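# Rest the wooden block on the stick ring over the well

## Task

Put the wooden block down so it rests on the ring of wooden sticks already bridging the well, with the block's centre above the well's middle at x = 0, y = 0 of the scene frame (the well is a square opening with only floor below, its sides along x and y). The block and sticks are allowed to overhang the well, and any number of the four arms may help. The block must stay there without any robot supporting it, and at the end every gripper must have released it and moved out of the way.

## Robot and tools

Robots: four identical i2rt Big YAM arms named arm1, arm2, arm3 and arm4. Each has six revolute joints, a two-finger gripper and a wrist camera (arm1_cam_wrist to arm4_cam_wrist). A fixed room camera, cam_high, looks at the scene. Each arm stands on its own desk at the edge of the well. Approximate foot positions in metres and facing in degrees counter-clockwise from +x: arm1 (+0.22, +0.56, +0.72) facing -90; arm2 (-0.52, +0.50, +0.72) facing -90; arm3 (-0.22, -0.56, +0.72) facing +90; arm4 (+0.52, -0.50, +0.72) facing +90. The hand can reach about 1.0 m from the joint 1 axis.

Frames: one shared scene frame with its origin on the floor and +z up; the well centre is at x = 0, y = 0. "hand" means the point halfway between the fingertips; its z axis runs out along the fingers and its y axis is the direction the fingers open and close. No result prints the true foot poses.

execute_actions: argument "actions" is a list holding one action or none (empty list = just report state and images). An action is an object keyed by arm name; each arm entry holds "joints", an object of named absolute targets, not offsets and not a single list. Each arm is commanded separately, and you may name any subset of its keys: joint1_rad to joint6_rad in radians and gripper_m in metres. Ranges and done-tolerances: joint1_rad -2.879 to 2.879 (±0.045), rotates the arm about its foot, positive counter-clockwise seen from above, 0 points along the foot's facing; joint2_rad 0 to 3.141 (±0.14), shoulder, 0 has the upper arm lying back about level, increasing lifts it up then forward; joint3_rad 0 to 3.019 (±0.09), elbow, 0 is fully folded, increasing opens it; joint4_rad -1.692 to 1.57 (±0.055), hand pitch, positive tilts fingers up; joint5_rad -1.57 to 1.57 (±0.03), sideways hand swing, positive toward the arm's right; joint6_rad -2.094 to 2.094 (±0.035), hand roll, positive clockwise when viewed from behind the hand; gripper_m 0 to 0.093 (±0.003), fingertip gap, grip force about 50 to 62 N per pad. With joints 1 and 6 at 0 and a level forward hand, the camera is above the hand viewing the fingertips. Every motion in an action begins at once; joints travel at different speeds, so the hand can sweep a wide path between postures. One action lasts at most 15 s. Optional "cameras": list of camera names, or "all"/null/omitted for all, [] for none. Any unknown key, camera name or out-of-range number makes the whole call be refused with nothing moving.

Other tools: wait(seconds 0 to 10) commands nothing and returns state and images. zoom_image(camera, region [x0, y0, x1, y1] in pixels, origin top-left, at most 504 by 504) enlarges part of that camera's latest full image. read_manual(section "licences") returns licence text only. finished_scene(scene, integer 1 to 2) closes the current scene for good and reports whether the goal holds; only call it once the block is resting correctly and the arms are clear.

Results: each robot's joint_positions, plus joint_status per commanded joint: "off_target" (stopped short, may still be pushing), "contact_stop" or "time_out" (target dropped, holding where it stopped; a timed-out joint may keep a nearby target and keep pushing), "not_followed" (a collision check blocked the arm's joint targets; the gripper part still runs, and the blocked targets may be retried later), "limit_stop_at_motor_heat". A "joint command not followed" line, often with "cause:", signals the block. on_its_own lists joints not commanded by this call; its "held at" value is the held target, not the actual position. The "pictures" line gives the order of the returned images. MOTOR HOT warns from 85 °C; an OVER-TEMPERATURE FAULT at 100 °C makes that arm go limp and drop. If a call reports a stop, later motion calls in the same reply are skipped.

Cautions: joints or arms left out of an action may still be driving to old targets. To relieve a joint that is pushing, command its current reported position; a target very near the current reading may not move it. The arms do not halt on contact and can press hard; holding loads or pushing heats motors. Never squeeze two robots together; the inter-arm check ignores fingers, gripper housings and wrist cameras and can react too late. Do not drop, slam or knock the block or sticks, and keep everything inside the work area, or the scene ends. Loose objects may occasionally get a short push from outside. The simulation keeps running while you think, with the robots holding their last command.

Each tool is called after "Request:" as name(argument=value, ...) on one line, values as JSON.

## Session

Request:
execute_actions(actions=[])

Scene clock: 0.00 s.
Motor temperatures (°C, as the motors report them): arm1=[31 29 34 33 32 30] | arm2=[34 35 31 31 32 33] | arm3=[30 32 30 33 32 34] | arm4=[31 32 31 33 31 32]
arm1.joint_positions: joint1_rad=-0.190 joint2_rad=+0.446 joint3_rad=+1.454 joint4_rad=-1.220 joint5_rad=-0.100 joint6_rad=-0.330 gripper_m=+0.095
arm1.joint_status: not commanded
arm1.hand: x=+0.2059 y=+0.3975 z=+1.3464 quat_wxyz=(-0.353, -0.481, -0.616, +0.513) (m; scene frame)
arm2.joint_positions: joint1_rad=+0.397 joint2_rad=+0.533 joint3_rad=+1.338 joint4_rad=-1.284 joint5_rad=+0.020 joint6_rad=-0.061 gripper_m=+0.095
arm2.joint_status: not commanded
arm2.hand: x=-0.4413 y=+0.3010 z=+1.3225 quat_wxyz=(-0.412, -0.463, -0.719, +0.315) (m; scene frame)
arm3.joint_positions: joint1_rad=+0.491 joint2_rad=+0.600 joint3_rad=+1.402 joint4_rad=-1.412 joint5_rad=+0.208 joint6_rad=-0.258 gripper_m=+0.095
arm3.joint_status: not commanded
arm3.hand: x=-0.2812 y=-0.3598 z=+1.3128 quat_wxyz=(-0.354, +0.790, -0.392, -0.312) (m; scene frame)
arm4.joint_positions: joint1_rad=-0.146 joint2_rad=+0.434 joint3_rad=+1.459 joint4_rad=-1.348 joint5_rad=+0.154 joint6_rad=+0.406 gripper_m=+0.094
arm4.joint_status: not commanded
arm4.hand: x=+0.5721 y=-0.3687 z=+1.4155 quat_wxyz=(-0.401, +0.354, -0.730, -0.426) (m; scene frame)
pictures: arm1_cam_wrist, arm2_cam_wrist, arm3_cam_wrist, arm4_cam_wrist, cam_high
Images, in order (width x height): arm1_cam_wrist 504x504, arm2_cam_wrist 504x504, arm3_cam_wrist 504x504, arm4_cam_wrist 504x504, cam_high 504x504.

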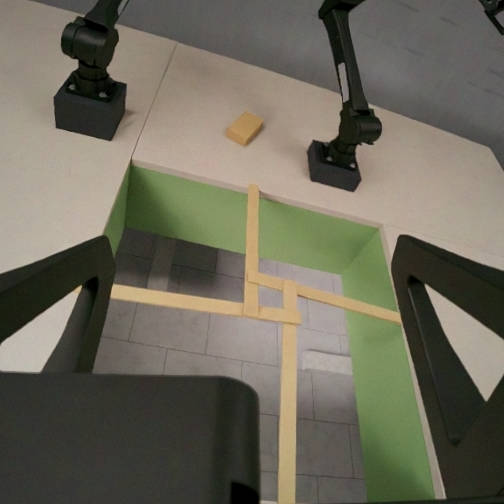

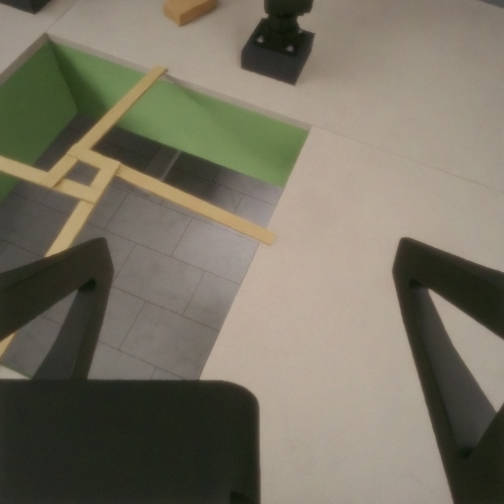

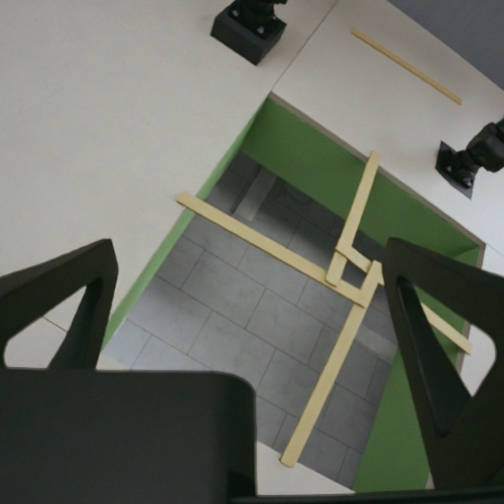

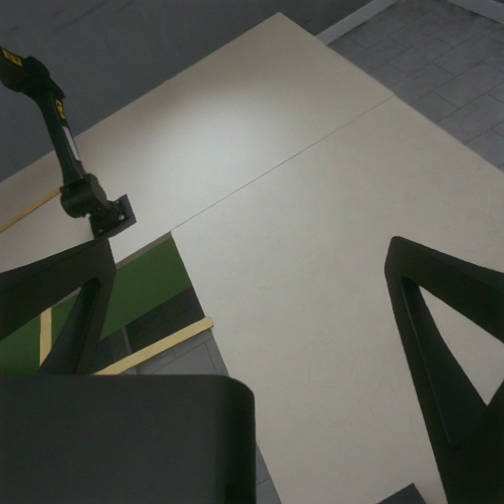

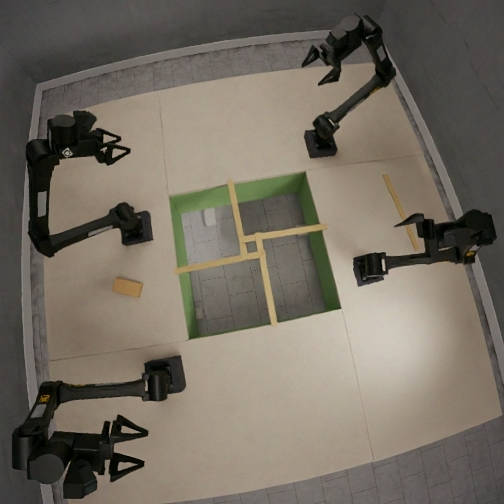

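Request:
execute_actions(actions=[{"arm3":{"joints":{"joint1_rad":-1.87,"joint2_rad":1.16,"joint3_rad":0.877,"joint4_rad":-1.288,"joint5_rad":0,"joint6_rad":0}}}], cameras=["arm3_cam_wrist","cam_high"])

Scene clock: 13.33 s.
Motor temperatures (°C, as the motors report them): arm1=[31 30 37 33 32 30] | arm2=[34 35 34 31 32 33] | arm3=[30 32 33 33 32 34] | arm4=[31 32 34 34 31 32]
arm1.joint_positions: joint1_rad=-0.190 joint2_rad=+0.446 joint3_rad=+1.454 joint4_rad=-1.220 joint5_rad=-0.100 joint6_rad=-0.330 gripper_m=+0.095
arm1.joint_status: not commanded
arm1.hand: x=+0.2059 y=+0.3974 z=+1.3463 quat_wxyz=(-0.353, -0.482, -0.617, +0.513) (m; scene frame)
arm2.joint_positions: joint1_rad=+0.397 joint2_rad=+0.533 joint3_rad=+1.338 joint4_rad=-1.284 joint5_rad=+0.020 joint6_rad=-0.061 gripper_m=+0.095
arm2.joint_status: not commanded
arm2.hand: x=-0.4413 y=+0.3010 z=+1.3225 quat_wxyz=(-0.412, -0.463, -0.719, +0.315) (m; scene frame)
arm3.joint_positions: joint1_rad=-1.871 joint2_rad=+1.178 joint3_rad=+0.868 joint4_rad=-1.287 joint5_rad=+0.001 joint6_rad=-0.014 gripper_m=+0.095
arm3.joint_status: all done
arm3.hand: x=+0.0698 y=-0.6443 z=+0.9147 quat_wxyz=(+0.020, -0.135, -0.991, -0.003) (m; scene frame)
arm4.joint_positions: joint1_rad=-0.146 joint2_rad=+0.434 joint3_rad=+1.459 joint4_rad=-1.348 joint5_rad=+0.154 joint6_rad=+0.406 gripper_m=+0.094
arm4.joint_status: not commanded
arm4.hand: x=+0.5721 y=-0.3687 z=+1.4155 quat_wxyz=(-0.401, +0.354, -0.730, -0.426) (m; scene frame)
pictures: arm3_cam_wrist, cam_high
Images, in order (width x height): arm3_cam_wrist 504x504, cam_high 504x504.

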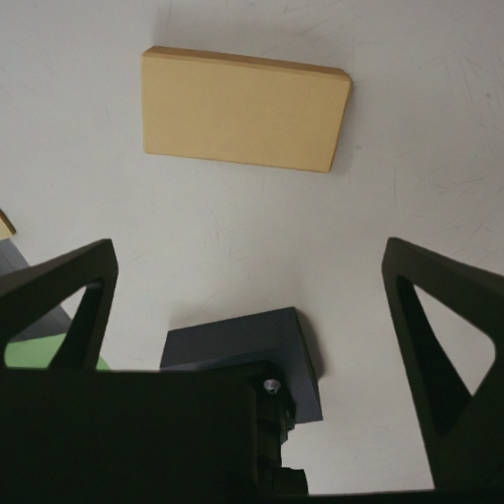

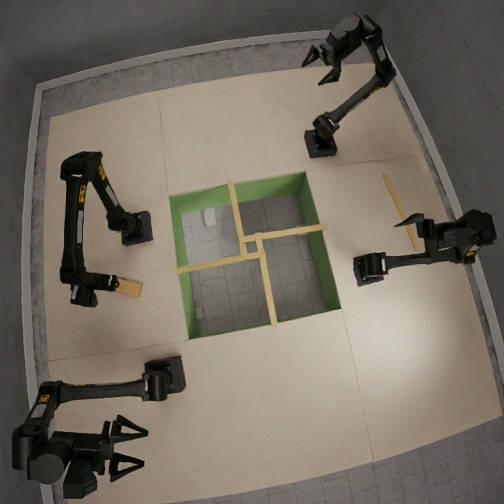

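Request:
execute_actions(actions=[{"arm3":{"joints":{"joint2_rad":1.373,"joint3_rad":0.99,"joint4_rad":-1.188,"joint6_rad":-1.47}}}], cameras=["arm3_cam_wrist","cam_high"])

Scene clock: 26.00 s.
Motor temperatures (°C, as the motors report them): arm1=[31 30 38 33 32 30] | arm2=[34 35 35 31 32 33] | arm3=[30 33 35 33 32 34] | arm4=[31 32 35 34 31 32]
arm1.joint_positions: joint1_rad=-0.190 joint2_rad=+0.446 joint3_rad=+1.454 joint4_rad=-1.220 joint5_rad=-0.100 joint6_rad=-0.330 gripper_m=+0.095
arm1.joint_status: not commanded
arm1.hand: x=+0.2059 y=+0.3974 z=+1.3463 quat_wxyz=(-0.353, -0.482, -0.617, +0.513) (m; scene frame)
arm2.joint_positions: joint1_rad=+0.397 joint2_rad=+0.533 joint3_rad=+1.338 joint4_rad=-1.284 joint5_rad=+0.020 joint6_rad=-0.061 gripper_m=+0.095
arm2.joint_status: not commanded
arm2.hand: x=-0.4413 y=+0.3010 z=+1.3225 quat_wxyz=(-0.412, -0.463, -0.719, +0.315) (m; scene frame)
arm3.joint_positions: joint1_rad=-1.871 joint2_rad=+1.381 joint3_rad=+0.946 joint4_rad=-1.195 joint5_rad=+0.001 joint6_rad=-1.455 gripper_m=+0.095
arm3.joint_status: all done
arm3.hand: x=+0.1193 y=-0.6587 z=+0.8789 quat_wxyz=(+0.024, +0.552, -0.833, -0.028) (m; scene frame)
arm4.joint_positions: joint1_rad=-0.146 joint2_rad=+0.434 joint3_rad=+1.459 joint4_rad=-1.348 joint5_rad=+0.154 joint6_rad=+0.406 gripper_m=+0.094
arm4.joint_status: not commanded
arm4.hand: x=+0.5721 y=-0.3687 z=+1.4155 quat_wxyz=(-0.401, +0.354, -0.730, -0.426) (m; scene frame)
pictures: arm3_cam_wrist, cam_high
Images, in order (width x height): arm3_cam_wrist 504x504, cam_high 504x504.

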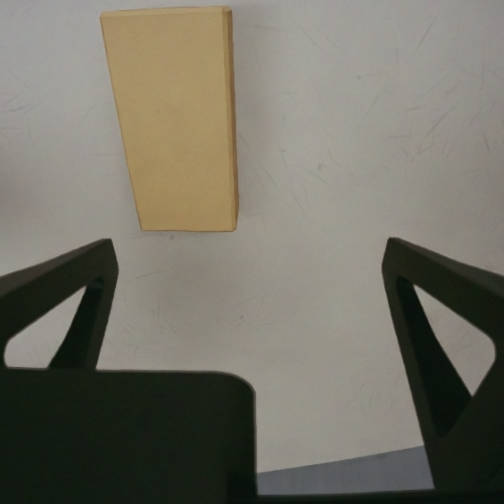

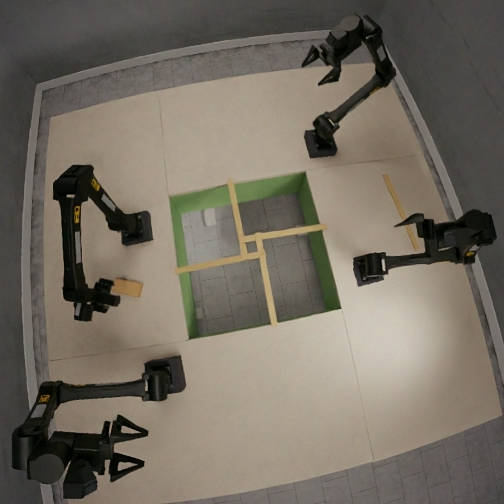

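Request:
execute_actions(actions=[{"arm3":{"joints":{"joint2_rad":1.382,"joint3_rad":0.75,"joint4_rad":-0.92}}}], cameras=["arm3_cam_wrist","arm4_cam_wrist"])

Scene clock: 32.37 s.
Motor temperatures (°C, as the motors report them): arm1=[31 30 39 33 32 30] | arm2=[34 35 36 31 32 33] | arm3=[30 33 36 33 32 34] | arm4=[31 32 35 34 31 32]
arm1.joint_positions: joint1_rad=-0.190 joint2_rad=+0.446 joint3_rad=+1.454 joint4_rad=-1.220 joint5_rad=-0.100 joint6_rad=-0.330 gripper_m=+0.095
arm1.joint_status: not commanded
arm1.hand: x=+0.2059 y=+0.3974 z=+1.3463 quat_wxyz=(-0.353, -0.482, -0.617, +0.513) (m; scene frame)
arm2.joint_positions: joint1_rad=+0.397 joint2_rad=+0.533 joint3_rad=+1.338 joint4_rad=-1.284 joint5_rad=+0.020 joint6_rad=-0.061 gripper_m=+0.095
arm2.joint_status: not commanded
arm2.hand: x=-0.4413 y=+0.3010 z=+1.3225 quat_wxyz=(-0.412, -0.463, -0.719, +0.315) (m; scene frame)
arm3.joint_positions: joint1_rad=-1.871 joint2_rad=+1.381 joint3_rad=+0.745 joint4_rad=-0.933 joint5_rad=+0.001 joint6_rad=-1.456 gripper_m=+0.095
arm3.joint_status: all done
arm3.hand: x=+0.0951 y=-0.6516 z=+0.8127 quat_wxyz=(+0.004, +0.553, -0.833, -0.005) (m; scene frame)
arm4.joint_positions: joint1_rad=-0.146 joint2_rad=+0.434 joint3_rad=+1.459 joint4_rad=-1.348 joint5_rad=+0.154 joint6_rad=+0.406 gripper_m=+0.094
arm4.joint_status: not commanded
arm4.hand: x=+0.5721 y=-0.3687 z=+1.4155 quat_wxyz=(-0.401, +0.354, -0.730, -0.426) (m; scene frame)
pictures: arm3_cam_wrist, arm4_cam_wrist
Images, in order (width x height): arm3_cam_wrist 504x504, arm4_cam_wrist 504x504.

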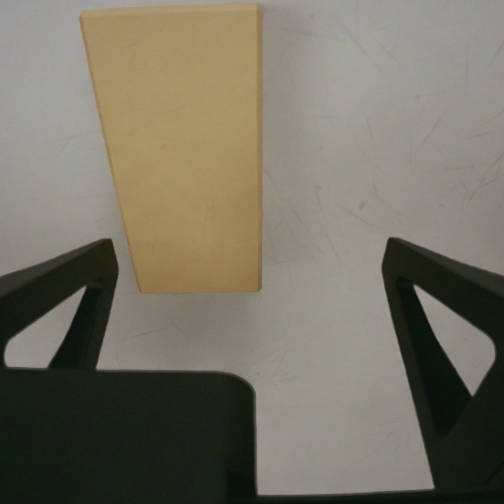

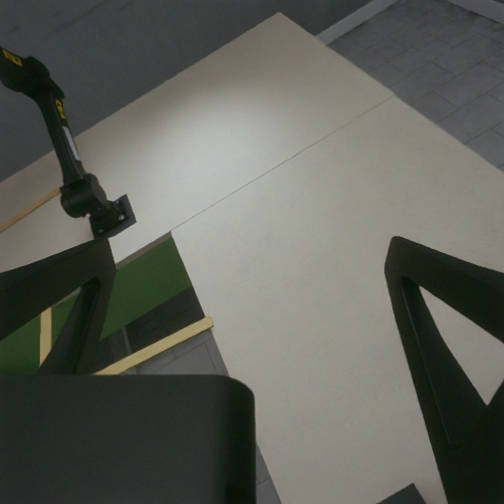

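Request:
execute_actions(actions=[{"arm3":{"joints":{"joint2_rad":1.436,"joint3_rad":0.625,"joint4_rad":-0.75}}}], cameras=["arm3_cam_wrist"])

Scene clock: 38.00 s.
Motor temperatures (°C, as the motors report them): arm1=[31 30 39 33 32 30] | arm2=[34 35 36 31 32 33] | arm3=[30 33 35 33 32 34] | arm4=[31 32 36 34 31 32]
arm1.joint_positions: joint1_rad=-0.190 joint2_rad=+0.446 joint3_rad=+1.454 joint4_rad=-1.220 joint5_rad=-0.100 joint6_rad=-0.330 gripper_m=+0.095
arm1.joint_status: not commanded
arm1.hand: x=+0.2059 y=+0.3974 z=+1.3463 quat_wxyz=(-0.353, -0.482, -0.617, +0.513) (m; scene frame)
arm2.joint_positions: joint1_rad=+0.397 joint2_rad=+0.533 joint3_rad=+1.338 joint4_rad=-1.284 joint5_rad=+0.020 joint6_rad=-0.061 gripper_m=+0.095
arm2.joint_status: not commanded
arm2.hand: x=-0.4413 y=+0.3010 z=+1.3225 quat_wxyz=(-0.412, -0.463, -0.719, +0.315) (m; scene frame)
arm3.joint_positions: joint1_rad=-1.871 joint2_rad=+1.434 joint3_rad=+0.619 joint4_rad=-0.763 joint5_rad=+0.001 joint6_rad=-1.456 gripper_m=+0.095
arm3.joint_status: all done
arm3.hand: x=+0.0683 y=-0.6438 z=+0.7616 quat_wxyz=(+0.007, +0.553, -0.833, -0.008) (m; scene frame)
arm4.joint_positions: joint1_rad=-0.146 joint2_rad=+0.434 joint3_rad=+1.459 joint4_rad=-1.348 joint5_rad=+0.154 joint6_rad=+0.406 gripper_m=+0.094
arm4.joint_status: not commanded
arm4.hand: x=+0.5721 y=-0.3687 z=+1.4155 quat_wxyz=(-0.401, +0.354, -0.730, -0.426) (m; scene frame)
pictures: arm3_cam_wrist
Images, in order (width x height): arm3_cam_wrist 504x504.

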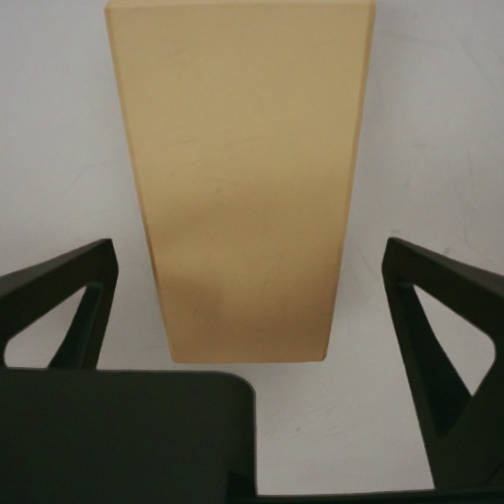

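Request:
execute_actions(actions=[{"arm3":{"joints":{"joint2_rad":1.499,"joint3_rad":0.605,"joint4_rad":-0.67}}}], cameras=["arm3_cam_wrist"])

Request:
execute_actions(actions=[{"arm3":{"joints":{"gripper_m":0.03}}}], cameras=["arm3_cam_wrist"])

Scene clock: 45.63 s.
Motor temperatures (°C, as the motors report them): arm1=[31 30 39 33 32 30] | arm2=[34 35 36 31 32 33] | arm3=[30 33 35 33 32 34] | arm4=[31 32 36 34 31 32]
arm1.joint_positions: joint1_rad=-0.190 joint2_rad=+0.446 joint3_rad=+1.454 joint4_rad=-1.220 joint5_rad=-0.100 joint6_rad=-0.330 gripper_m=+0.095
arm1.joint_status: not commanded
arm1.hand: x=+0.2059 y=+0.3974 z=+1.3463 quat_wxyz=(-0.353, -0.482, -0.617, +0.513) (m; scene frame)
arm2.joint_positions: joint1_rad=+0.397 joint2_rad=+0.533 joint3_rad=+1.338 joint4_rad=-1.284 joint5_rad=+0.020 joint6_rad=-0.061 gripper_m=+0.095
arm2.joint_status: not commanded
arm2.hand: x=-0.4413 y=+0.3010 z=+1.3225 quat_wxyz=(-0.412, -0.463, -0.719, +0.315) (m; scene frame)
arm3.joint_positions: joint1_rad=-1.871 joint2_rad=+1.493 joint3_rad=+0.610 joint4_rad=-0.683 joint5_rad=+0.001 joint6_rad=-1.456 gripper_m=+0.095
arm3.joint_status: all done
arm3.hand: x=+0.0739 y=-0.6454 z=+0.7428 quat_wxyz=(+0.003, +0.553, -0.833, -0.004) (m; scene frame)
arm4.joint_positions: joint1_rad=-0.146 joint2_rad=+0.434 joint3_rad=+1.459 joint4_rad=-1.348 joint5_rad=+0.154 joint6_rad=+0.406 gripper_m=+0.094
arm4.joint_status: not commanded
arm4.hand: x=+0.5721 y=-0.3687 z=+1.4155 quat_wxyz=(-0.401, +0.354, -0.730, -0.426) (m; scene frame)
pictures: arm3_cam_wrist
Images, in order (width x height): arm3_cam_wrist 504x504.

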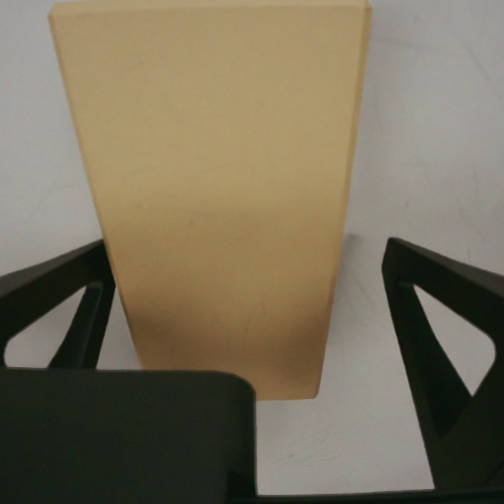

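Scene clock: 46.27 s.
Motor temperatures (°C, as the motors report them): arm1=[31 30 39 33 32 30] | arm2=[34 35 36 31 32 33] | arm3=[30 33 35 33 32 34] | arm4=[31 32 36 34 31 32]
arm1.joint_positions: joint1_rad=-0.190 joint2_rad=+0.446 joint3_rad=+1.454 joint4_rad=-1.220 joint5_rad=-0.100 joint6_rad=-0.330 gripper_m=+0.095
arm1.joint_status: not commanded
arm1.hand: x=+0.2059 y=+0.3974 z=+1.3463 quat_wxyz=(-0.353, -0.482, -0.617, +0.513) (m; scene frame)
arm2.joint_positions: joint1_rad=+0.397 joint2_rad=+0.533 joint3_rad=+1.338 joint4_rad=-1.284 joint5_rad=+0.020 joint6_rad=-0.061 gripper_m=+0.095
arm2.joint_status: not commanded
arm2.hand: x=-0.4413 y=+0.3010 z=+1.3225 quat_wxyz=(-0.412, -0.463, -0.719, +0.315) (m; scene frame)
arm3.joint_positions: joint1_rad=-1.871 joint2_rad=+1.493 joint3_rad=+0.608 joint4_rad=-0.681 joint5_rad=+0.001 joint6_rad=-1.457 gripper_m=+0.069
arm3.joint_status: gripper_m off_target (ended at +0.069, target +0.030)
arm3.hand: x=+0.0735 y=-0.6453 z=+0.7424 quat_wxyz=(+0.003, +0.553, -0.833, -0.003) (m; scene frame)
arm4.joint_positions: joint1_rad=-0.146 joint2_rad=+0.434 joint3_rad=+1.459 joint4_rad=-1.348 joint5_rad=+0.154 joint6_rad=+0.406 gripper_m=+0.094
arm4.joint_status: not commanded
arm4.hand: x=+0.5721 y=-0.3687 z=+1.4155 quat_wxyz=(-0.401, +0.354, -0.730, -0.426) (m; scene frame)
pictures: arm3_cam_wrist
Images, in order (width x height): arm3_cam_wrist 504x504.

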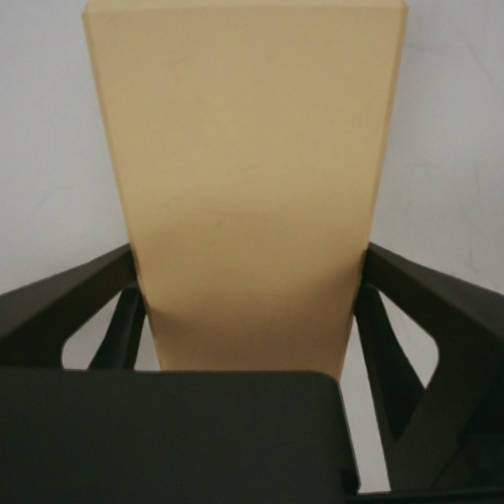

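Request:
execute_actions(actions=[{"arm3":{"joints":{"joint2_rad":1.16,"joint3_rad":0.877,"joint4_rad":-1.288}}}], cameras=[])

Request:
execute_actions(actions=[{"arm3":{"joints":{"joint1_rad":-0.374,"joint2_rad":1.988,"joint3_rad":1.71,"joint4_rad":-1.27,"joint6_rad":-1.944}}}], cameras=["arm3_cam_wrist","cam_high","arm1_cam_wrist"])

Scene clock: 55.93 s.
Motor temperatures (°C, as the motors report them): arm1=[31 30 39 33 32 30] | arm2=[34 35 37 31 32 33] | arm3=[30 33 34 33 32 34] | arm4=[31 32 36 34 31 32]
arm1.joint_positions: joint1_rad=-0.190 joint2_rad=+0.446 joint3_rad=+1.454 joint4_rad=-1.220 joint5_rad=-0.100 joint6_rad=-0.330 gripper_m=+0.095
arm1.joint_status: not commanded
arm1.hand: x=+0.2059 y=+0.3974 z=+1.3463 quat_wxyz=(-0.353, -0.482, -0.617, +0.513) (m; scene frame)
arm2.joint_positions: joint1_rad=+0.397 joint2_rad=+0.533 joint3_rad=+1.338 joint4_rad=-1.284 joint5_rad=+0.020 joint6_rad=-0.061 gripper_m=+0.095
arm2.joint_status: not commanded
arm2.hand: x=-0.4413 y=+0.3010 z=+1.3225 quat_wxyz=(-0.412, -0.463, -0.719, +0.315) (m; scene frame)
arm3.joint_positions: joint1_rad=-1.871 joint2_rad=+1.158 joint3_rad=+0.856 joint4_rad=-1.277 joint5_rad=+0.001 joint6_rad=-1.457 gripper_m=+0.069
arm3.joint_status: all done
arm3.hand: x=+0.0676 y=-0.6437 z=+0.9159 quat_wxyz=(+0.007, +0.553, -0.833, -0.008) (m; scene frame)
arm4.joint_positions: joint1_rad=-0.146 joint2_rad=+0.434 joint3_rad=+1.459 joint4_rad=-1.348 joint5_rad=+0.154 joint6_rad=+0.406 gripper_m=+0.094
arm4.joint_status: not commanded
arm4.hand: x=+0.5721 y=-0.3687 z=+1.4155 quat_wxyz=(-0.401, +0.354, -0.730, -0.426) (m; scene frame)
pictures: none
No camera images: the call's "cameras" was empty. Leave "cameras" out to get every camera's image.

Scene clock: 57.97 s.
Motor temperatures (°C, as the motors report them): arm1=[31 30 40 33 32 30] | arm2=[34 35 37 31 32 33] | arm3=[30 33 35 33 32 34] | arm4=[31 32 36 34 31 32]
arm1.joint_positions: joint1_rad=-0.190 joint2_rad=+0.446 joint3_rad=+1.454 joint4_rad=-1.220 joint5_rad=-0.100 joint6_rad=-0.330 gripper_m=+0.095
arm1.joint_status: not commanded
arm1.hand: x=+0.2059 y=+0.3974 z=+1.3463 quat_wxyz=(-0.353, -0.482, -0.617, +0.513) (m; scene frame)
arm2.joint_positions: joint1_rad=+0.397 joint2_rad=+0.533 joint3_rad=+1.338 joint4_rad=-1.284 joint5_rad=+0.020 joint6_rad=-0.061 gripper_m=+0.095
arm2.joint_status: not commanded
arm2.hand: x=-0.4413 y=+0.3010 z=+1.3225 quat_wxyz=(-0.412, -0.463, -0.719, +0.315) (m; scene frame)
arm3.joint_positions: joint1_rad=-0.380 joint2_rad=+2.022 joint3_rad=+1.646 joint4_rad=-1.259 joint5_rad=-0.002 joint6_rad=-1.929 gripper_m=+0.069
arm3.joint_status: all done
arm3.hand: x=-0.0073 y=-0.0109 z=+0.8310 quat_wxyz=(+0.027, +0.999, -0.002, -0.019) (m; scene frame)
arm4.joint_positions: joint1_rad=-0.146 joint2_rad=+0.434 joint3_rad=+1.459 joint4_rad=-1.348 joint5_rad=+0.154 joint6_rad=+0.406 gripper_m=+0.094
arm4.joint_status: not commanded
arm4.hand: x=+0.5721 y=-0.3687 z=+1.4155 quat_wxyz=(-0.401, +0.354, -0.730, -0.426) (m; scene frame)
pictures: arm1_cam_wrist, arm3_cam_wrist, cam_high
Images, in order (width x height): arm1_cam_wrist 504x504, arm3_cam_wrist 504x504, cam_high 504x504.

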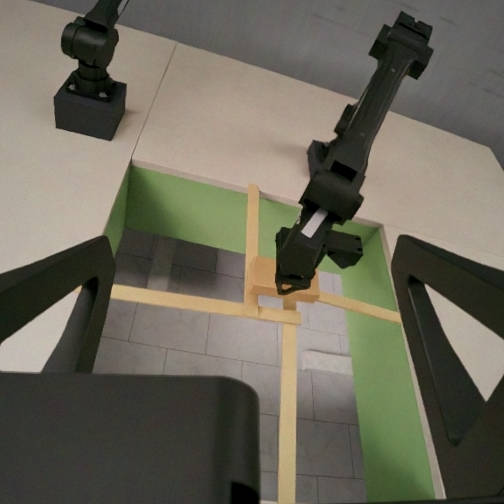

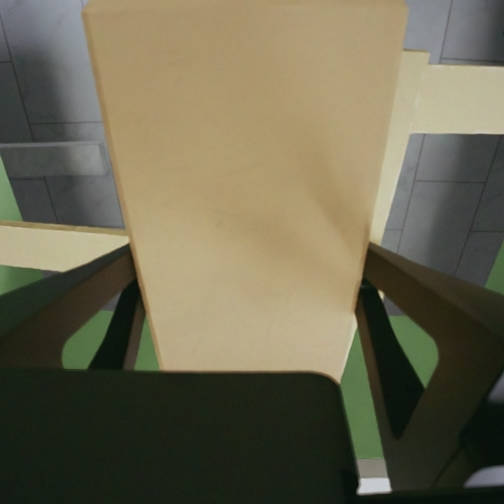

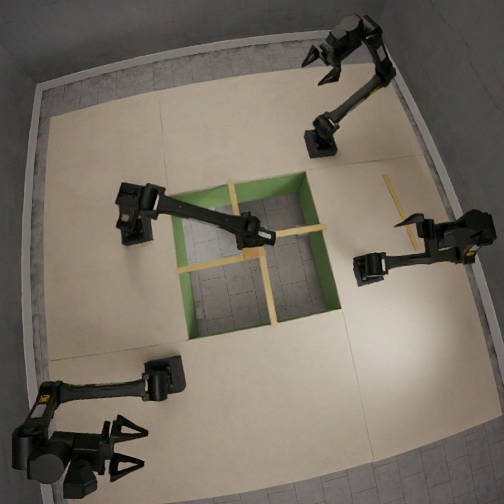

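Request:
execute_actions(actions=[{"arm3":{"joints":{"joint1_rad":-0.405,"joint2_rad":2.09,"joint3_rad":1.74,"joint4_rad":-1.14,"joint6_rad":-1.97}}}], cameras=["arm2_cam_wrist","arm1_cam_wrist"])

Scene clock: 66.20 s.
Motor temperatures (°C, as the motors report them): arm1=[31 30 40 33 32 30] | arm2=[34 35 37 31 32 33] | arm3=[30 36 38 33 32 34] | arm4=[31 32 36 34 31 32]
arm1.joint_positions: joint1_rad=-0.190 joint2_rad=+0.446 joint3_rad=+1.454 joint4_rad=-1.220 joint5_rad=-0.100 joint6_rad=-0.330 gripper_m=+0.095
arm1.joint_status: not commanded
arm1.hand: x=+0.2059 y=+0.3974 z=+1.3463 quat_wxyz=(-0.353, -0.482, -0.617, +0.513) (m; scene frame)
arm2.joint_positions: joint1_rad=+0.397 joint2_rad=+0.533 joint3_rad=+1.338 joint4_rad=-1.284 joint5_rad=+0.020 joint6_rad=-0.061 gripper_m=+0.095
arm2.joint_status: not commanded
arm2.hand: x=-0.4413 y=+0.3010 z=+1.3225 quat_wxyz=(-0.412, -0.463, -0.719, +0.315) (m; scene frame)
arm3.joint_positions: joint1_rad=-0.404 joint2_rad=+2.097 joint3_rad=+1.685 joint4_rad=-1.152 joint5_rad=-0.002 joint6_rad=-1.956 gripper_m=+0.069
arm3.joint_status: all done
arm3.hand: x=+0.0182 y=+0.0161 z=+0.7991 quat_wxyz=(-0.006, +1.000, -0.001, -0.007) (m; scene frame)
arm4.joint_positions: joint1_rad=-0.146 joint2_rad=+0.434 joint3_rad=+1.459 joint4_rad=-1.348 joint5_rad=+0.154 joint6_rad=+0.406 gripper_m=+0.094
arm4.joint_status: not commanded
arm4.hand: x=+0.5721 y=-0.3687 z=+1.4155 quat_wxyz=(-0.401, +0.354, -0.730, -0.426) (m; scene frame)
pictures: arm1_cam_wrist, arm2_cam_wrist
Images, in order (width x height): arm1_cam_wrist 504x504, arm2_cam_wrist 504x504.

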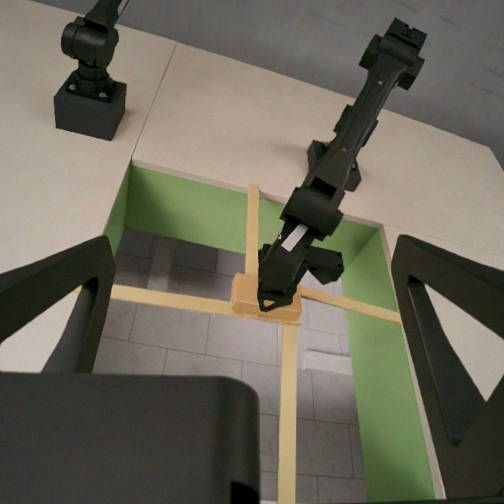

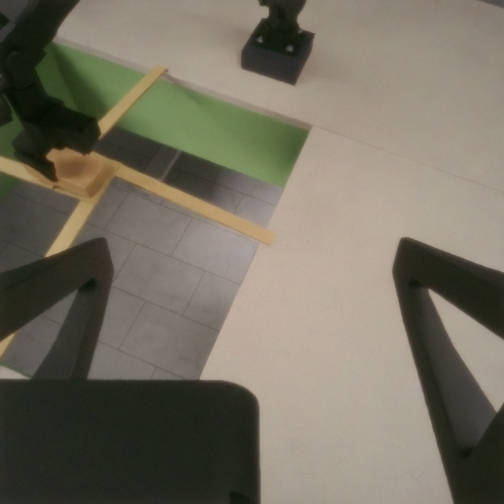

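Reduce q3 by .07: down ~.025, in ~.011.

Request:
execute_actions(actions=[{"arm3":{"joints":{"joint3_rad":1.66,"joint4_rad":-1.08}}}], cameras=["arm2_cam_wrist","arm1_cam_wrist"])

Scene clock: 70.43 s.
Motor temperatures (°C, as the motors report them): arm1=[31 30 40 33 32 30] | arm2=[34 35 37 31 32 33] | arm3=[30 36 38 33 32 34] | arm4=[31 32 36 34 31 32]
arm1.joint_positions: joint1_rad=-0.190 joint2_rad=+0.446 joint3_rad=+1.454 joint4_rad=-1.220 joint5_rad=-0.100 joint6_rad=-0.330 gripper_m=+0.095
arm1.joint_status: not commanded
arm1.hand: x=+0.2059 y=+0.3974 z=+1.3463 quat_wxyz=(-0.353, -0.482, -0.617, +0.513) (m; scene frame)
arm2.joint_positions: joint1_rad=+0.397 joint2_rad=+0.533 joint3_rad=+1.338 joint4_rad=-1.284 joint5_rad=+0.020 joint6_rad=-0.061 gripper_m=+0.095
arm2.joint_status: not commanded
arm2.hand: x=-0.4413 y=+0.3010 z=+1.3225 quat_wxyz=(-0.412, -0.463, -0.719, +0.315) (m; scene frame)
arm3.joint_positions: joint1_rad=-0.404 joint2_rad=+2.096 joint3_rad=+1.675 joint4_rad=-1.101 joint5_rad=-0.003 joint6_rad=-1.958 gripper_m=+0.069
arm3.joint_status: all done
arm3.hand: x=+0.0214 y=+0.0245 z=+0.7966 quat_wxyz=(-0.026, +1.000, +0.000, +0.001) (m; scene frame)
arm4.joint_positions: joint1_rad=-0.146 joint2_rad=+0.434 joint3_rad=+1.459 joint4_rad=-1.348 joint5_rad=+0.154 joint6_rad=+0.406 gripper_m=+0.094
arm4.joint_status: not commanded
arm4.hand: x=+0.5721 y=-0.3687 z=+1.4155 quat_wxyz=(-0.401, +0.354, -0.730, -0.426) (m; scene frame)
pictures: arm1_cam_wrist, arm2_cam_wrist
Images, in order (width x height): arm1_cam_wrist 504x504, arm2_cam_wrist 504x504.

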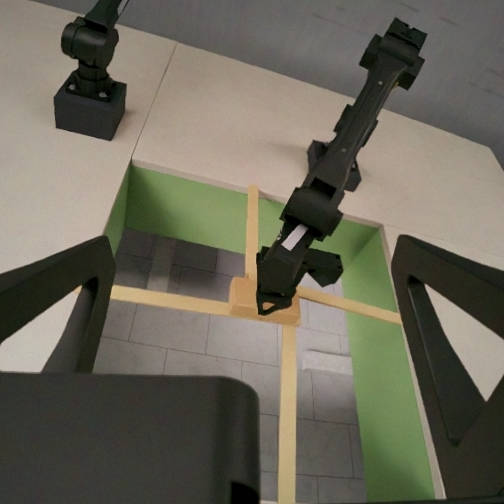

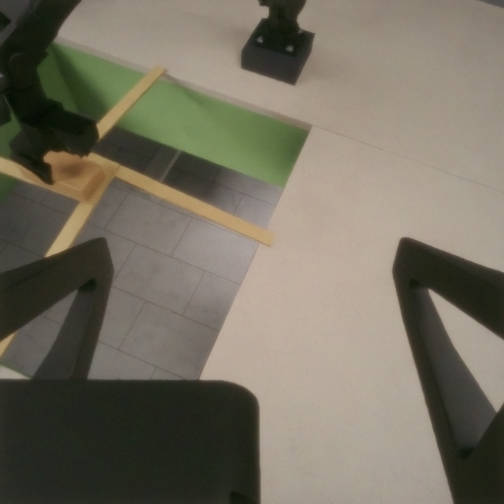

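Request:
execute_actions(actions=[{"arm3":{"joints":{"joint3_rad":1.61}}}], cameras=["arm2_cam_wrist","arm3_cam_wrist"])

Scene clock: 73.67 s.
Motor temperatures (°C, as the motors report them): arm1=[31 30 40 33 32 30] | arm2=[34 35 37 31 32 33] | arm3=[30 37 38 33 32 34] | arm4=[31 32 36 34 31 32]
arm1.joint_positions: joint1_rad=-0.190 joint2_rad=+0.446 joint3_rad=+1.454 joint4_rad=-1.220 joint5_rad=-0.100 joint6_rad=-0.330 gripper_m=+0.095
arm1.joint_status: not commanded
arm1.hand: x=+0.2059 y=+0.3974 z=+1.3463 quat_wxyz=(-0.353, -0.482, -0.617, +0.513) (m; scene frame)
arm2.joint_positions: joint1_rad=+0.397 joint2_rad=+0.533 joint3_rad=+1.338 joint4_rad=-1.284 joint5_rad=+0.020 joint6_rad=-0.061 gripper_m=+0.095
arm2.joint_status: not commanded
arm2.hand: x=-0.4413 y=+0.3010 z=+1.3225 quat_wxyz=(-0.412, -0.463, -0.719, +0.315) (m; scene frame)
arm3.joint_positions: joint1_rad=-0.404 joint2_rad=+2.078 joint3_rad=+1.639 joint4_rad=-1.085 joint5_rad=-0.007 joint6_rad=-1.958 gripper_m=+0.069
arm3.joint_status: all done
arm3.hand: x=+0.0175 y=+0.0165 z=+0.7951 quat_wxyz=(-0.025, +1.000, +0.000, -0.001) (m; scene frame)
arm4.joint_positions: joint1_rad=-0.146 joint2_rad=+0.434 joint3_rad=+1.459 joint4_rad=-1.348 joint5_rad=+0.154 joint6_rad=+0.406 gripper_m=+0.094
arm4.joint_status: not commanded
arm4.hand: x=+0.5721 y=-0.3687 z=+1.4155 quat_wxyz=(-0.401, +0.354, -0.730, -0.426) (m; scene frame)
pictures: arm2_cam_wrist, arm3_cam_wrist
Images, in order (width x height): arm2_cam_wrist 504x504, arm3_cam_wrist 504x504.

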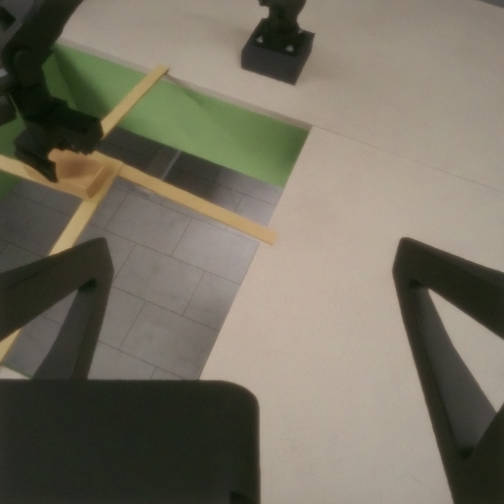

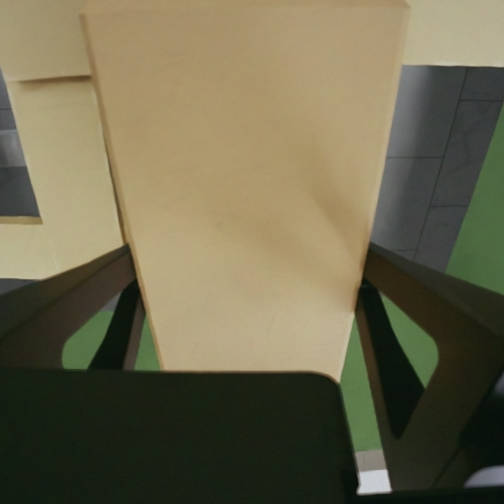

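In contact. Release and lift.

Request:
execute_actions(actions=[{"arm3":{"joints":{"gripper_m":0.093,"joint2_rad":2.078,"joint3_rad":1.65}}}], cameras=[])

Request:
execute_actions(actions=[{"arm3":{"joints":{"joint2_rad":1.7,"joint4_rad":-1.4}}}], cameras=["arm1_cam_wrist","cam_high"])

Scene clock: 79.17 s.
Motor temperatures (°C, as the motors report them): arm1=[31 30 40 33 32 30] | arm2=[34 35 37 31 32 33] | arm3=[30 37 37 33 32 34] | arm4=[31 32 37 34 31 32]
arm1.joint_positions: joint1_rad=-0.190 joint2_rad=+0.446 joint3_rad=+1.454 joint4_rad=-1.220 joint5_rad=-0.100 joint6_rad=-0.330 gripper_m=+0.095
arm1.joint_status: not commanded
arm1.hand: x=+0.2059 y=+0.3974 z=+1.3463 quat_wxyz=(-0.353, -0.482, -0.617, +0.513) (m; scene frame)
arm2.joint_positions: joint1_rad=+0.397 joint2_rad=+0.533 joint3_rad=+1.338 joint4_rad=-1.284 joint5_rad=+0.020 joint6_rad=-0.061 gripper_m=+0.095
arm2.joint_status: not commanded
arm2.hand: x=-0.4413 y=+0.3010 z=+1.3225 quat_wxyz=(-0.412, -0.463, -0.719, +0.315) (m; scene frame)
arm3.joint_positions: joint1_rad=-0.404 joint2_rad=+2.077 joint3_rad=+1.639 joint4_rad=-1.085 joint5_rad=-0.004 joint6_rad=-1.958 gripper_m=+0.093
arm3.joint_status: all done
arm3.hand: x=+0.0180 y=+0.0165 z=+0.7956 quat_wxyz=(-0.025, +1.000, +0.000, +0.000) (m; scene frame)
arm4.joint_positions: joint1_rad=-0.146 joint2_rad=+0.434 joint3_rad=+1.459 joint4_rad=-1.348 joint5_rad=+0.154 joint6_rad=+0.406 gripper_m=+0.094
arm4.joint_status: not commanded
arm4.hand: x=+0.5721 y=-0.3687 z=+1.4155 quat_wxyz=(-0.401, +0.354, -0.730, -0.426) (m; scene frame)
pictures: none
No camera images: the call's "cameras" was empty. Leave "cameras" out to get every camera's image.

Scene clock: 80.73 s.
Motor temperatures (°C, as the motors report them): arm1=[31 30 40 33 32 30] | arm2=[34 35 37 31 32 33] | arm3=[30 37 37 33 32 34] | arm4=[31 32 37 34 31 32]
arm1.joint_positions: joint1_rad=-0.190 joint2_rad=+0.446 joint3_rad=+1.454 joint4_rad=-1.220 joint5_rad=-0.100 joint6_rad=-0.330 gripper_m=+0.095
arm1.joint_status: not commanded
arm1.hand: x=+0.2059 y=+0.3974 z=+1.3463 quat_wxyz=(-0.353, -0.482, -0.617, +0.513) (m; scene frame)
arm2.joint_positions: joint1_rad=+0.397 joint2_rad=+0.533 joint3_rad=+1.338 joint4_rad=-1.284 joint5_rad=+0.020 joint6_rad=-0.061 gripper_m=+0.095
arm2.joint_status: not commanded
arm2.hand: x=-0.4413 y=+0.3010 z=+1.3225 quat_wxyz=(-0.412, -0.463, -0.719, +0.315) (m; scene frame)
arm3.joint_positions: joint1_rad=-0.404 joint2_rad=+1.699 joint3_rad=+1.639 joint4_rad=-1.391 joint5_rad=-0.003 joint6_rad=-1.958 gripper_m=+0.093
arm3.joint_status: all done
arm3.hand: x=-0.0071 y=-0.0533 z=+1.0045 quat_wxyz=(-0.058, +0.998, +0.000, +0.014) (m; scene frame)
arm4.joint_positions: joint1_rad=-0.146 joint2_rad=+0.434 joint3_rad=+1.459 joint4_rad=-1.348 joint5_rad=+0.154 joint6_rad=+0.406 gripper_m=+0.094
arm4.joint_status: not commanded
arm4.hand: x=+0.5721 y=-0.3687 z=+1.4155 quat_wxyz=(-0.401, +0.354, -0.730, -0.426) (m; scene frame)
pictures: arm1_cam_wrist, cam_high
Images, in order (width x height): arm1_cam_wrist 504x504, cam_high 504x504.

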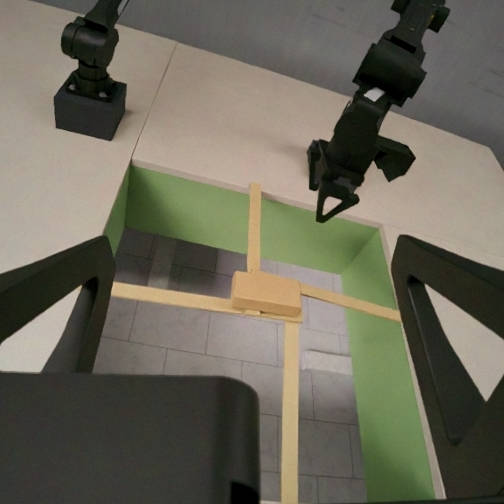

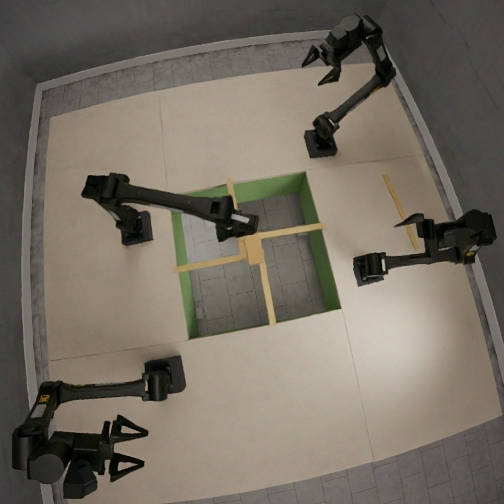

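Request:
finished_scene(scene=1)

The scene is finished: the task was done.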